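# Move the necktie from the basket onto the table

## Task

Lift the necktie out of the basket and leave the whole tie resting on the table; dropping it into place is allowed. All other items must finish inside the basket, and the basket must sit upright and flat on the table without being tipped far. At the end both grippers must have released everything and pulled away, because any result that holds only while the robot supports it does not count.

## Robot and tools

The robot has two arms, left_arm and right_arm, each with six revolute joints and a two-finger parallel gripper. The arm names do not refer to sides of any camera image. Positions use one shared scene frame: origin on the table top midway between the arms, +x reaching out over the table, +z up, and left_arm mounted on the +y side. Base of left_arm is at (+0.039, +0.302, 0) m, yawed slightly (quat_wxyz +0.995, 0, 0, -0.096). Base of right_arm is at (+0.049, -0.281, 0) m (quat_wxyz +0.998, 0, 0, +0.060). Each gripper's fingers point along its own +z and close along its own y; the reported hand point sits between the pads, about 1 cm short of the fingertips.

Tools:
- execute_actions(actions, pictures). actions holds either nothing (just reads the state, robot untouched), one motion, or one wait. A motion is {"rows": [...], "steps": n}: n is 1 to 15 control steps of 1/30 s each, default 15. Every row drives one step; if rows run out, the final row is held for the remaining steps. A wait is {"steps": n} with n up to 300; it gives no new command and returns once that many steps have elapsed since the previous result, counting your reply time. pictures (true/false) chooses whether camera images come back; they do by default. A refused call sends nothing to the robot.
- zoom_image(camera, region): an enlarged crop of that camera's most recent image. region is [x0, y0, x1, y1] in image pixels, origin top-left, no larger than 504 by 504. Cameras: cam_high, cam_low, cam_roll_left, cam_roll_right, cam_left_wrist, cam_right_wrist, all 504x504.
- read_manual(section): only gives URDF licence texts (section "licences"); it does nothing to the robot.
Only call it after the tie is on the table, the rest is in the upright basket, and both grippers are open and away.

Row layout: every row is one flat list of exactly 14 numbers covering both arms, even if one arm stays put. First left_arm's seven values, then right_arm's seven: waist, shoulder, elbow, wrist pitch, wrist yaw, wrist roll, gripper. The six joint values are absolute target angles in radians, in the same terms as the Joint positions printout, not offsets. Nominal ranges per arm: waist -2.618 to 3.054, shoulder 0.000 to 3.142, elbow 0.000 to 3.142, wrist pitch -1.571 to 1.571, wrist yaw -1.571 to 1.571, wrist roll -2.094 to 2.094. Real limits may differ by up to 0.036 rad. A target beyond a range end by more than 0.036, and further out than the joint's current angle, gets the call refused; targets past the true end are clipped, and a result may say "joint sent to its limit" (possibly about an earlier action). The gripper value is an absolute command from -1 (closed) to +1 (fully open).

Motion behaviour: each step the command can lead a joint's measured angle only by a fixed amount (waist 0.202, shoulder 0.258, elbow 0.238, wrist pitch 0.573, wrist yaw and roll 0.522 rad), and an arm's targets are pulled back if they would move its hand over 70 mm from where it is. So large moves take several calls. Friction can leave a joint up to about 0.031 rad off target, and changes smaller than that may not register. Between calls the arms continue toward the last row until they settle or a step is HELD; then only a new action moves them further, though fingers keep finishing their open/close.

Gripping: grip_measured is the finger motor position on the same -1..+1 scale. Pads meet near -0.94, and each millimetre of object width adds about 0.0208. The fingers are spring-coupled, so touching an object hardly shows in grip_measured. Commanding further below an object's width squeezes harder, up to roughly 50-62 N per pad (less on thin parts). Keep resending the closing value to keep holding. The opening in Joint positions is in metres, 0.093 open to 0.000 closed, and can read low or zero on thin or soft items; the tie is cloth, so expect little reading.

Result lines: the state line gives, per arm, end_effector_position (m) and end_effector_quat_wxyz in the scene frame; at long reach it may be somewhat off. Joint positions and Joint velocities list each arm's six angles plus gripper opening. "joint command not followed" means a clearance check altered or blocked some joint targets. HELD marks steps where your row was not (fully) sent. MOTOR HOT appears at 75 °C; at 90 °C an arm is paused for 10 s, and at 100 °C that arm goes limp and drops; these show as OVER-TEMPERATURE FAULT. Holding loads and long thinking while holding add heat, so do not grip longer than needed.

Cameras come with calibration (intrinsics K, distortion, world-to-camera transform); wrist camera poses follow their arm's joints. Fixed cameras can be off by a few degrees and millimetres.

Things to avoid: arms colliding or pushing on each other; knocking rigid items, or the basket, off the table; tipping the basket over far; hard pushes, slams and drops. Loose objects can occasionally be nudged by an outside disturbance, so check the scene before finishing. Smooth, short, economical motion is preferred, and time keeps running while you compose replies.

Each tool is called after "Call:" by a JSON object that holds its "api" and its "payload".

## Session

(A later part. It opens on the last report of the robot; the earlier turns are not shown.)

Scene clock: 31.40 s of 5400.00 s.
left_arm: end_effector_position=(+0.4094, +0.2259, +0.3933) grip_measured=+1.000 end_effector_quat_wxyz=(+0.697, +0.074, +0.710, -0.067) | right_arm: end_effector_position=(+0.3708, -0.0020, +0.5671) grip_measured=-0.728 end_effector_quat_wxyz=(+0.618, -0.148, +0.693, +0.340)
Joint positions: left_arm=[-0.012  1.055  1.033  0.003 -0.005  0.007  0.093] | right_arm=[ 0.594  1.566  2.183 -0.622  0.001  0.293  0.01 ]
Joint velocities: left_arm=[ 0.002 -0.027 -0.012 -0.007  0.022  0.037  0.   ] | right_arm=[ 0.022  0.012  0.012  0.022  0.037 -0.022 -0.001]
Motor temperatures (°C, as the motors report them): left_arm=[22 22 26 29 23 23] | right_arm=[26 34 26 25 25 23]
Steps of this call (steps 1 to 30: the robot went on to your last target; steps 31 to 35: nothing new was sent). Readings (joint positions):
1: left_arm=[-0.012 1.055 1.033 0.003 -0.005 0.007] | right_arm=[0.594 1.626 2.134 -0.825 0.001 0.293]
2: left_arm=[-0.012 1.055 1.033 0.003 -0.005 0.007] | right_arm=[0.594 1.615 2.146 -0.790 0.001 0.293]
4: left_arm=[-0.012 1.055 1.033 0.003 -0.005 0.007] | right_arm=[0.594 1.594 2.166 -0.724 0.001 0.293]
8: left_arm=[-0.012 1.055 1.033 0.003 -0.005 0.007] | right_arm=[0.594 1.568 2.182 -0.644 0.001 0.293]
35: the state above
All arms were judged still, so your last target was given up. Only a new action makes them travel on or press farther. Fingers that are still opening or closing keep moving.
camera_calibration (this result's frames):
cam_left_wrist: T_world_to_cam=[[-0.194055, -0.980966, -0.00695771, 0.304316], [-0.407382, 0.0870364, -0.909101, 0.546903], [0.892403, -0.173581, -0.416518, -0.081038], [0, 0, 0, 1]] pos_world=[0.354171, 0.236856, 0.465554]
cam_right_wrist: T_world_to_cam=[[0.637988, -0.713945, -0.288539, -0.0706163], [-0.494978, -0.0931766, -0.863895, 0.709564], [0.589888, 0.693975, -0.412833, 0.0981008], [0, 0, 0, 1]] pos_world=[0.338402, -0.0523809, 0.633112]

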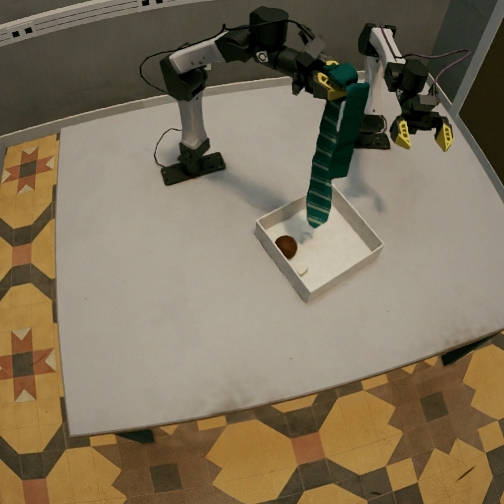

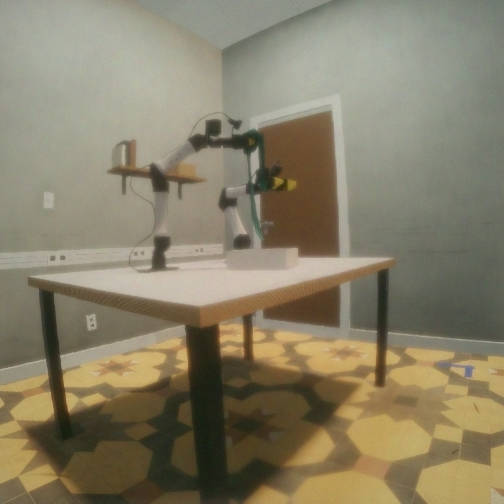

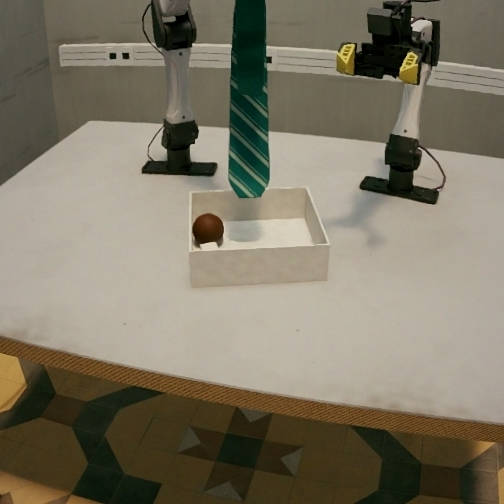

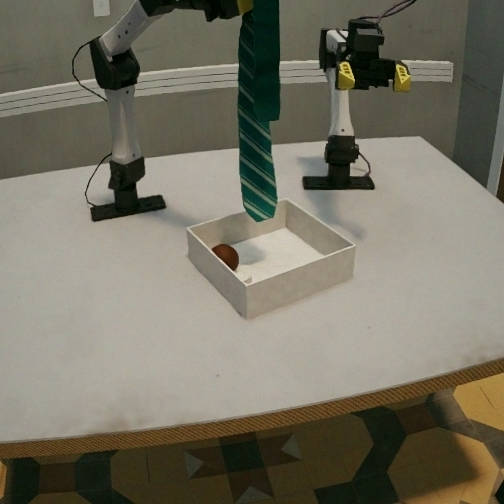

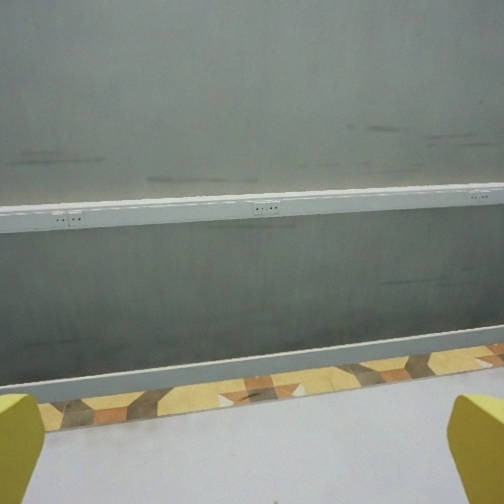

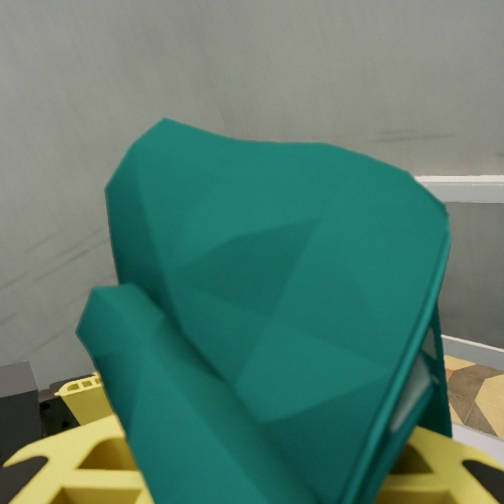

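Just clears. Slightly higher, swing, lower.

Call:
{"api": "execute_actions", "payload": {"actions": [{"rows":[[-0.012,1.055,1.033,0,0,0,1,0.595,1.57,2.19,-0.45,0,0.3,-1],[-0.012,1.055,1.033,0,0,0,1,0.595,1.57,2.19,-0.45,0,0.3,-1],[-0.012,1.055,1.033,0,0,0,1,0.56,1.57,2.19,-0.45,0,0.3,-1],[-0.012,1.055,1.033,0,0,0,1,0.53,1.57,2.19,-0.45,0,0.3,-1],[-0.012,1.055,1.033,0,0,0,1,0.5,1.57,2.19,-0.45,0,0.3,-1],[-0.012,1.055,1.033,0,0,0,1,0.47,1.57,2.19,-0.45,0,0.3,-1],[-0.012,1.055,1.033,0,0,0,1,0.44,1.57,2.19,-0.45,0,0.3,-1],[-0.012,1.055,1.033,0,0,0,1,0.41,1.57,2.19,-0.45,0,0.3,-1],[-0.012,1.055,1.033,0,0,0,1,0.38,1.57,2.19,-0.45,0,0.3,-1],[-0.012,1.055,1.033,0,0,0,1,0.35,1.57,2.19,-0.45,0,0.3,-1],[-0.012,1.055,1.033,0,0,0,1,0.32,1.57,2.19,-0.45,0,0.3,-1],[-0.012,1.055,1.033,0,0,0,1,0.29,1.57,2.19,-0.45,0,0.3,-1],[-0.012,1.055,1.033,0,0,0,1,0.26,1.57,2.19,-0.45,0,0.3,-1],[-0.012,1.055,1.033,0,0,0,1,0.23,1.57,2.19,-0.45,0,0.3,-1],[-0.012,1.055,1.033,0,0,0,1,0.2,1.57,2.19,-0.45,0,0.3,-1]]}], "pictures": false}}

Call:
{"api": "execute_actions", "payload": {"actions": [{"rows":[[-0.012,1.055,1.033,0,0,0,1,0.17,1.57,2.19,-0.45,0,0.3,-1],[-0.012,1.055,1.033,0,0,0,1,0.14,1.57,2.19,-0.45,0,0.3,-1],[-0.012,1.055,1.033,0,0,0,1,0.11,1.57,2.19,-0.45,0,0.3,-1],[-0.012,1.055,1.033,0,0,0,1,0.08,1.57,2.19,-0.45,0,0.3,-1],[-0.012,1.055,1.033,0,0,0,1,0.05,1.57,2.19,-0.45,0,0.3,-1],[-0.012,1.055,1.033,0,0,0,1,0.02,1.57,2.19,-0.45,0,0.3,-1],[-0.012,1.055,1.033,0,0,0,1,-0.01,1.57,2.19,-0.45,0,0.3,-1],[-0.012,1.055,1.033,0,0,0,1,-0.04,1.57,2.19,-0.45,0,0.3,-1],[-0.012,1.055,1.033,0,0,0,1,-0.07,1.57,2.19,-0.45,0,0.3,-1],[-0.012,1.055,1.033,0,0,0,1,-0.1,1.57,2.19,-0.45,0,0.3,-1],[-0.012,1.055,1.033,0,0,0,1,-0.13,1.57,2.19,-0.45,0,0.3,-1],[-0.012,1.055,1.033,0,0,0,1,-0.16,1.57,2.19,-0.45,0,0.3,-1],[-0.012,1.055,1.033,0,0,0,1,-0.18,1.57,2.19,-0.45,0,0.3,-1],[-0.012,1.055,1.033,0,0,0,1,-0.2,1.57,2.19,-0.45,0,0.3,-1]]}], "pictures": false}}

Call:
{"api": "execute_actions", "payload": {"actions": [{"steps":90}], "pictures": false}}

Call:
{"api": "execute_actions", "payload": {"actions": [{"rows":[[-0.012,1.055,1.033,0,0,0,1,-0.2,1.95,1.75,-1.2,0,0.3,-1]]}], "pictures": false}}

Call:
{"api": "execute_actions", "payload": {"actions": [{"steps":45}]}}

Scene clock: 39.73 s of 5400.00 s.
left_arm: end_effector_position=(+0.4094, +0.2259, +0.3933) grip_measured=+1.000 end_effector_quat_wxyz=(+0.697, +0.074, +0.710, -0.067) | right_arm: end_effector_position=(+0.4430, -0.1236, +0.6011) grip_measured=-0.727 end_effector_quat_wxyz=(+0.711, -0.029, +0.656, +0.249)
Joint positions: left_arm=[-0.012  1.055  1.033  0.003 -0.005  0.007  0.093] | right_arm=[ 0.258  1.568  2.183 -0.479 -0.004  0.293  0.01 ]
Joint velocities: left_arm=[-0.002 -0.012  0.017 -0.022  0.095 -0.037  0.   ] | right_arm=[-0.828  0.007  0.007 -0.007  0.051 -0.095  0.   ]
Motor temperatures (°C, as the motors report them): left_arm=[22 22 27 30 23 23] | right_arm=[26 33 26 28 25 23]
Steps of this call (steps 1 to 235: nothing new was sent; steps 236 to 250: all 15 steps of this action). Readings (joint positions):
236: left_arm=[-0.012 1.055 1.033 0.003 -0.005 0.007] | right_arm=[0.594 1.566 2.183 -0.610 0.001 0.293]
237: left_arm=[-0.012 1.055 1.033 0.003 -0.005 0.007] | right_arm=[0.594 1.568 2.183 -0.586 0.001 0.293]
239: left_arm=[-0.012 1.055 1.033 0.003 -0.005 0.007] | right_arm=[0.581 1.568 2.183 -0.544 -0.003 0.293]
243: left_arm=[-0.012 1.055 1.033 0.003 -0.005 0.007] | right_arm=[0.473 1.568 2.183 -0.498 -0.005 0.293]
250: the state above

Scene clock: 40.23 s of 5400.00 s.
left_arm: end_effector_position=(+0.4094, +0.2259, +0.3933) grip_measured=+1.000 end_effector_quat_wxyz=(+0.697, +0.074, +0.710, -0.067) | right_arm: end_effector_position=(+0.4724, -0.3055, +0.6020) grip_measured=-0.727 end_effector_quat_wxyz=(+0.750, +0.114, +0.646, +0.089)
Joint positions: left_arm=[-0.012  1.055  1.033  0.003 -0.005  0.007  0.093] | right_arm=[-0.178  1.568  2.183 -0.475 -0.     0.293  0.01 ]
Joint velocities: left_arm=[-0.007  0.002 -0.007 -0.022 -0.066 -0.022  0.   ] | right_arm=[-0.53  -0.002 -0.007 -0.051  0.051 -0.095 -0.   ]
Motor temperatures (°C, as the motors report them): left_arm=[22 22 27 30 23 23] | right_arm=[26 33 26 28 25 23]
Steps of this call (steps 1 to 15: all 15 steps of this action). Readings (joint positions):
1: left_arm=[-0.012 1.055 1.033 0.003 -0.005 0.007] | right_arm=[0.228 1.568 2.183 -0.477 -0.004 0.293]
2: left_arm=[-0.012 1.055 1.033 0.003 -0.005 0.007] | right_arm=[0.198 1.568 2.183 -0.477 -0.004 0.293]
4: left_arm=[-0.012 1.055 1.033 0.003 -0.005 0.007] | right_arm=[0.138 1.568 2.183 -0.476 -0.003 0.293]
8: left_arm=[-0.012 1.055 1.033 0.003 -0.005 0.007] | right_arm=[0.018 1.568 2.183 -0.476 -0.003 0.293]
15: the state above

Scene clock: 43.23 s of 5400.00 s.
left_arm: end_effector_position=(+0.4094, +0.2259, +0.3933) grip_measured=+1.000 end_effector_quat_wxyz=(+0.697, +0.074, +0.710, -0.067) | right_arm: end_effector_position=(+0.4717, -0.3147, +0.6023) grip_measured=-0.727 end_effector_quat_wxyz=(+0.751, +0.122, +0.644, +0.080)
Joint positions: left_arm=[-0.012  1.055  1.033  0.003 -0.005  0.007  0.093] | right_arm=[-0.199  1.568  2.183 -0.474  0.003  0.293  0.01 ]
Joint velocities: left_arm=[-0.007  0.007  0.012 -0.007 -0.022  0.051  0.   ] | right_arm=[-0.017  0.012  0.002  0.022  0.081 -0.037 -0.001]
Motor temperatures (°C, as the motors report them): left_arm=[22 22 27 30 23 23] | right_arm=[26 33 26 29 25 23]
Steps of this call (steps 1 to 30: the robot went on to your last target; steps 31 to 90: nothing new was sent). Readings (joint positions):
1: left_arm=[-0.012 1.055 1.033 0.003 -0.005 0.007] | right_arm=[-0.191 1.568 2.183 -0.475 0.002 0.293]
2: left_arm=[-0.012 1.055 1.033 0.003 -0.005 0.007] | right_arm=[-0.197 1.568 2.183 -0.474 0.003 0.293]
4: left_arm=[-0.012 1.055 1.033 0.003 -0.005 0.007] | right_arm=[-0.199 1.568 2.183 -0.474 0.003 0.293]
8: left_arm=[-0.012 1.055 1.033 0.003 -0.005 0.007] | right_arm=[-0.199 1.568 2.183 -0.474 0.003 0.293]
90: the state above
All arms were judged still, so your last target was given up. Only a new action makes them travel on or press farther. Fingers that are still opening or closing keep moving.

Scene clock: 43.73 s of 5400.00 s.
left_arm: end_effector_position=(+0.4094, +0.2259, +0.3933) grip_measured=+1.000 end_effector_quat_wxyz=(+0.697, +0.074, +0.710, -0.067) | right_arm: end_effector_position=(+0.5429, -0.3203, +0.3689) grip_measured=-0.727 end_effector_quat_wxyz=(+0.492, +0.161, +0.854, +0.052)
Joint positions: left_arm=[-0.012  1.055  1.033  0.003 -0.005  0.007  0.093] | right_arm=[-0.199  1.742  1.994 -0.787  0.003  0.293  0.01 ]
Joint velocities: left_arm=[ 0.002 -0.017 -0.007  0.022  0.007  0.022  0.   ] | right_arm=[ 0.007  0.545 -0.584 -0.667 -0.022 -0.022  0.   ]
Motor temperatures (°C, as the motors report them): left_arm=[22 22 27 30 23 23] | right_arm=[26 33 26 29 25 23]
Steps of this call (steps 1 to 15: all 15 steps of this action). Readings (joint positions):
1: left_arm=[-0.012 1.055 1.033 0.003 -0.005 0.007] | right_arm=[-0.199 1.570 2.180 -0.481 0.003 0.293]
2: left_arm=[-0.012 1.055 1.033 0.003 -0.005 0.007] | right_arm=[-0.199 1.570 2.175 -0.497 0.003 0.293]
4: left_arm=[-0.012 1.055 1.033 0.003 -0.005 0.007] | right_arm=[-0.199 1.579 2.157 -0.536 0.003 0.293]
8: left_arm=[-0.012 1.055 1.033 0.003 -0.005 0.007] | right_arm=[-0.199 1.623 2.108 -0.626 0.003 0.293]
15: the state above

Scene clock: 45.23 s of 5400.00 s.
left_arm: end_effector_position=(+0.4094, +0.2259, +0.3933) grip_measured=+1.000 end_effector_quat_wxyz=(+0.697, +0.074, +0.710, -0.067) | right_arm: end_effector_position=(+0.4589, -0.3137, +0.1205) grip_measured=-0.727 end_effector_quat_wxyz=(+0.076, +0.184, +0.980, +0.007)
Joint positions: left_arm=[-0.012  1.055  1.033  0.003 -0.005  0.007  0.093] | right_arm=[-0.199  1.97   1.743 -1.191  0.003  0.293  0.01 ]
Joint velocities: left_arm=[-0.002 -0.002 -0.002 -0.081 -0.022  0.022  0.   ] | right_arm=[ 0.002  0.007 -0.007  0.007 -0.081 -0.022 -0.   ]
Motor temperatures (°C, as the motors report them): left_arm=[22 22 27 30 23 23] | right_arm=[26 33 27 29 25 23]
Steps of this call (steps 1 to 45: the robot went on to your last target). Readings (joint positions):
1: left_arm=[-0.012 1.055 1.033 0.003 -0.005 0.007] | right_arm=[-0.199 1.761 1.973 -0.809 0.003 0.293]
2: left_arm=[-0.012 1.055 1.033 0.003 -0.005 0.007] | right_arm=[-0.199 1.780 1.951 -0.831 0.003 0.293]
4: left_arm=[-0.012 1.055 1.033 0.003 -0.005 0.007] | right_arm=[-0.199 1.819 1.906 -0.880 0.003 0.293]
8: left_arm=[-0.012 1.055 1.033 0.003 -0.005 0.007] | right_arm=[-0.199 1.900 1.814 -0.999 0.003 0.293]
45: the state above
All arms were judged still, so your last target was given up. Only a new action makes them travel on or press farther. Fingers that are still opening or closing keep moving.
camera_calibration (this result's frames):
cam_left_wrist: T_world_to_cam=[[-0.194055, -0.980966, -0.00695771, 0.304316], [-0.407382, 0.0870364, -0.909101, 0.546903], [0.892403, -0.173581, -0.416518, -0.081038], [0, 0, 0, 1]] pos_world=[0.354171, 0.236856, 0.465554]
cam_right_wrist: T_world_to_cam=[[-0.357072, -0.932277, -0.0579633, -0.117862], [-0.898587, 0.325901, 0.293819, 0.515502], [-0.255031, 0.157, -0.954102, 0.362573], [0, 0, 0, 1]] pos_world=[0.513605, -0.334806, 0.187636]

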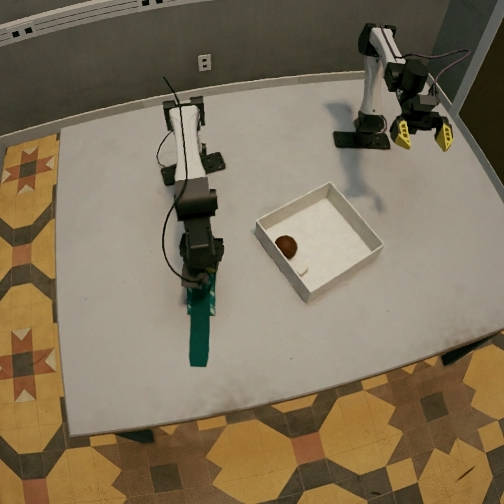

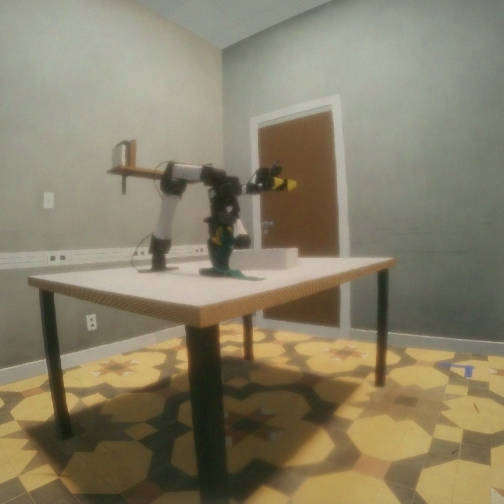

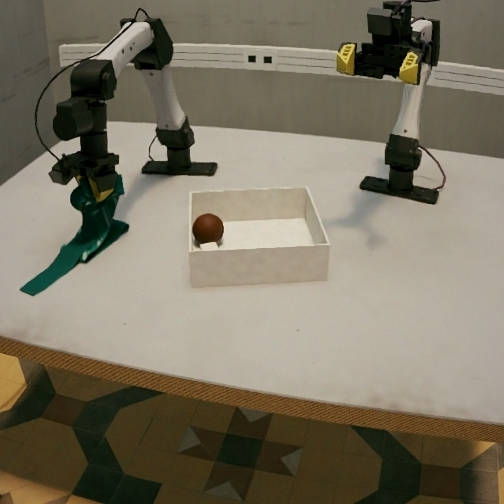

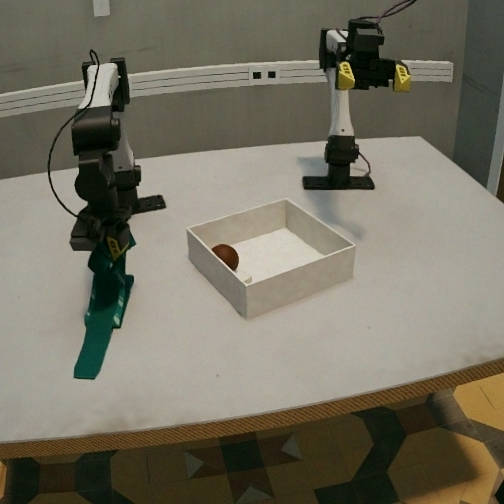

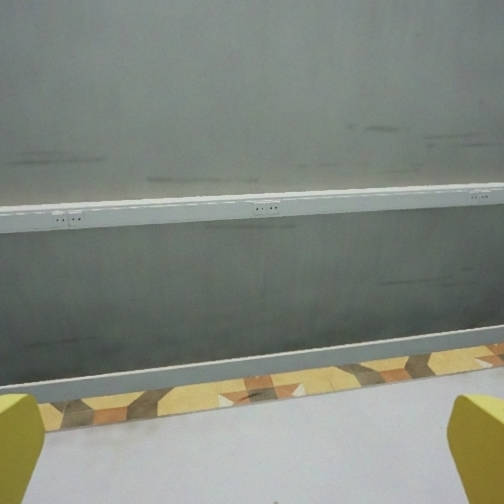

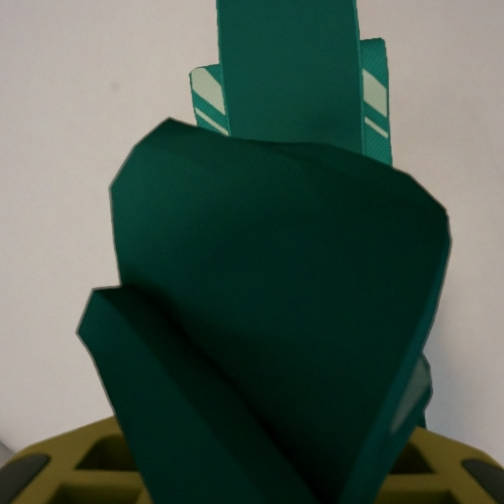

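Call:
{"api": "execute_actions", "payload": {"actions": [{"rows":[[-0.012,1.055,1.033,0,0,0,1,-0.2,1.95,1.75,-1.2,0,0.3,1]]}], "pictures": false}}

Call:
{"api": "execute_actions", "payload": {"actions": [{"rows":[[-0.012,1.055,1.033,0,0,0,1,-0.2,1.4,1.6,-1.2,0,0.3,1]]}], "pictures": false}}

Call:
{"api": "execute_actions", "payload": {"actions": [{"steps":40}]}}

Scene clock: 48.70 s of 5400.00 s.
left_arm: end_effector_position=(+0.4094, +0.2259, +0.3933) grip_measured=+1.000 end_effector_quat_wxyz=(+0.697, +0.074, +0.710, -0.067) | right_arm: end_effector_position=(+0.4588, -0.3137, +0.1205) grip_measured=+0.992 end_effector_quat_wxyz=(+0.076, +0.184, +0.980, +0.007)
Joint positions: left_arm=[-0.012  1.055  1.033  0.003 -0.005  0.007  0.093] | right_arm=[-0.199  1.97   1.743 -1.191  0.003  0.293  0.093]
Joint velocities: left_arm=[ 0.002  0.002 -0.002 -0.022  0.037  0.022  0.   ] | right_arm=[-0.002 -0.007 -0.017  0.007 -0.007  0.022 -0.   ]
Motor temperatures (°C, as the motors report them): left_arm=[22 22 27 31 23 23] | right_arm=[26 35 27 28 25 23]
Steps of this call (steps 1 to 89: nothing new was sent; steps 90 to 104: all 15 steps of this action). Readings (joint positions):
90: left_arm=[-0.012 1.055 1.033 0.003 -0.005 0.007] | right_arm=[-0.199 1.970 1.743 -1.191 0.003 0.293]
91: left_arm=[-0.012 1.055 1.033 0.003 -0.005 0.007] | right_arm=[-0.199 1.970 1.743 -1.191 0.003 0.293]
93: left_arm=[-0.012 1.055 1.033 0.003 -0.005 0.007] | right_arm=[-0.199 1.970 1.743 -1.191 0.003 0.293]
97: left_arm=[-0.012 1.055 1.033 0.003 -0.005 0.007] | right_arm=[-0.199 1.970 1.743 -1.191 0.003 0.293]
104: the state above

Scene clock: 49.20 s of 5400.00 s.
left_arm: end_effector_position=(+0.4094, +0.2259, +0.3933) grip_measured=+1.000 end_effector_quat_wxyz=(+0.697, +0.074, +0.710, -0.067) | right_arm: end_effector_position=(+0.3779, -0.3074, +0.2960) grip_measured=+0.992 end_effector_quat_wxyz=(+0.310, +0.176, +0.934, +0.032)
Joint positions: left_arm=[-0.012  1.055  1.033  0.003 -0.005  0.007  0.093] | right_arm=[-0.199  1.361  1.615 -1.192  0.003  0.293  0.093]
Joint velocities: left_arm=[-0.007 -0.007 -0.017  0.007 -0.037  0.037  0.   ] | right_arm=[-0.002  0.208 -0.012  0.022 -0.007 -0.037  0.   ]
Motor temperatures (°C, as the motors report them): left_arm=[22 22 27 31 23 23] | right_arm=[26 35 27 28 25 23]
Steps of this call (steps 1 to 15: all 15 steps of this action). Readings (joint positions):
1: left_arm=[-0.012 1.055 1.033 0.003 -0.005 0.007] | right_arm=[-0.199 1.944 1.716 -1.171 0.003 0.293]
2: left_arm=[-0.012 1.055 1.033 0.003 -0.005 0.007] | right_arm=[-0.199 1.897 1.664 -1.163 0.003 0.293]
4: left_arm=[-0.012 1.055 1.033 0.003 -0.005 0.007] | right_arm=[-0.199 1.783 1.610 -1.193 0.003 0.293]
8: left_arm=[-0.012 1.055 1.033 0.003 -0.005 0.007] | right_arm=[-0.199 1.535 1.605 -1.193 0.003 0.293]
15: the state above

Scene clock: 50.53 s of 5400.00 s.
left_arm: end_effector_position=(+0.4094, +0.2259, +0.3933) grip_measured=+1.000 end_effector_quat_wxyz=(+0.697, +0.074, +0.710, -0.067) | right_arm: end_effector_position=(+0.3830, -0.3078, +0.2865) grip_measured=+0.992 end_effector_quat_wxyz=(+0.295, +0.177, +0.938, +0.030)
Joint positions: left_arm=[-0.012  1.055  1.033  0.003 -0.005  0.007  0.093] | right_arm=[-0.199  1.391  1.615 -1.193  0.003  0.293  0.093]
Joint velocities: left_arm=[-0.007  0.017  0.012  0.037  0.007  0.007  0.   ] | right_arm=[ 0.012  0.012 -0.022 -0.037  0.066 -0.051 -0.   ]
Motor temperatures (°C, as the motors report them): left_arm=[22 22 27 31 23 23] | right_arm=[26 34 27 28 25 23]
Steps of this call (steps 1 to 30: the robot went on to your last target; steps 31 to 40: nothing new was sent). Readings (joint positions):
1: left_arm=[-0.012 1.055 1.033 0.003 -0.005 0.007] | right_arm=[-0.199 1.369 1.615 -1.193 0.003 0.293]
2: left_arm=[-0.012 1.055 1.033 0.003 -0.005 0.007] | right_arm=[-0.199 1.377 1.615 -1.193 0.003 0.293]
4: left_arm=[-0.012 1.055 1.033 0.003 -0.005 0.007] | right_arm=[-0.199 1.388 1.615 -1.193 0.003 0.293]
8: left_arm=[-0.012 1.055 1.033 0.003 -0.005 0.007] | right_arm=[-0.199 1.391 1.615 -1.193 0.003 0.293]
40: the state above
All arms were judged still, so your last target was given up. Only a new action makes them travel on or press farther. Fingers that are still opening or closing keep moving.
camera_calibration (this result's frames):
cam_left_wrist: T_world_to_cam=[[-0.194055, -0.980966, -0.00695771, 0.304316], [-0.407382, 0.0870364, -0.909101, 0.546903], [0.892403, -0.173581, -0.416518, -0.081038], [0, 0, 0, 1]] pos_world=[0.354171, 0.236856, 0.465554]
cam_right_wrist: T_world_to_cam=[[-0.303965, -0.93645, -0.17512, -0.117846], [-0.934638, 0.328734, -0.135594, 0.534253], [0.184545, 0.122458, -0.975165, 0.327729], [0, 0, 0, 1]] pos_world=[0.403031, -0.326117, 0.371394]

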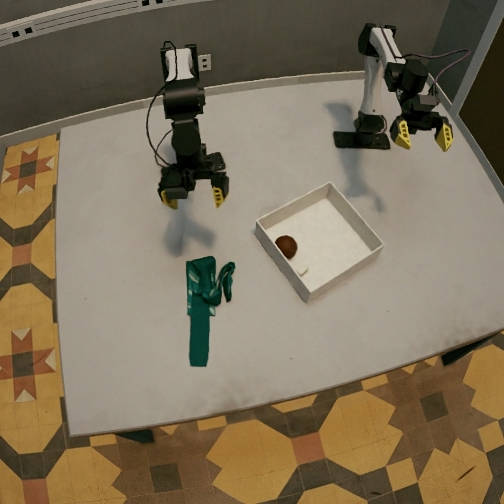

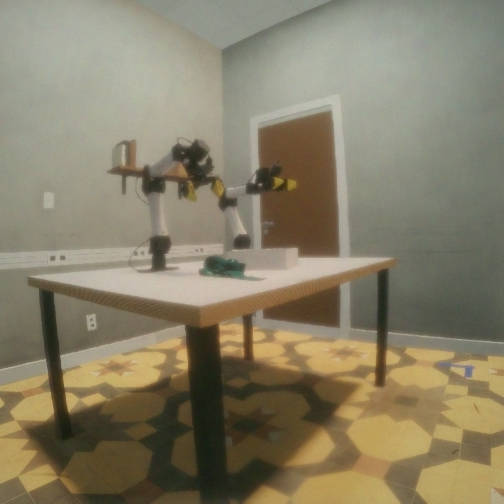

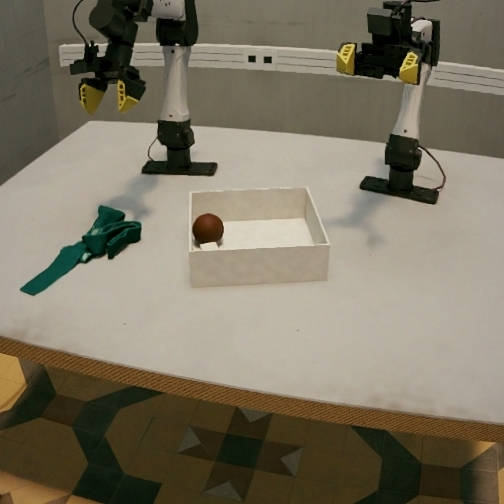

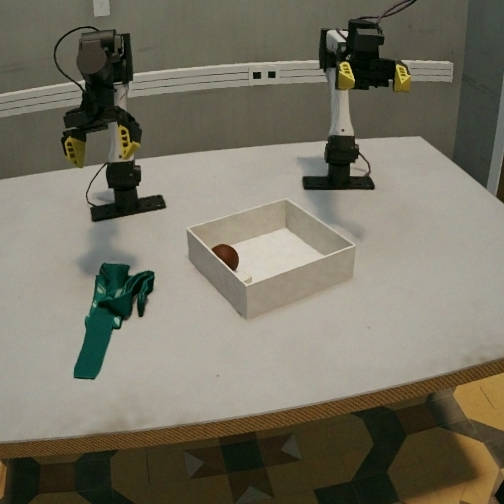

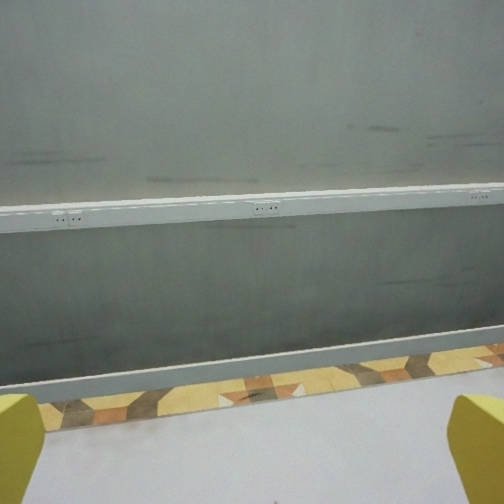

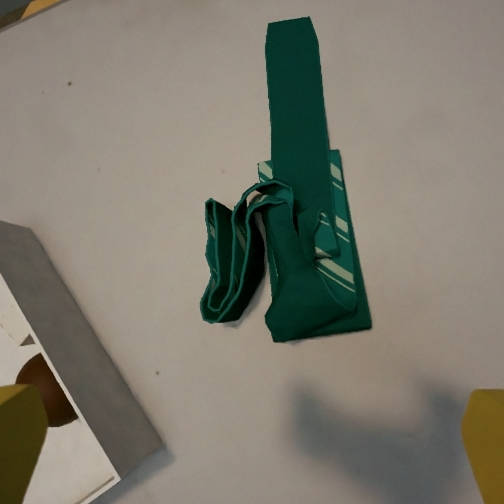

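Call:
{"api": "finished_scene", "payload": {"scene": 1}}

The scene is finished: the task was done.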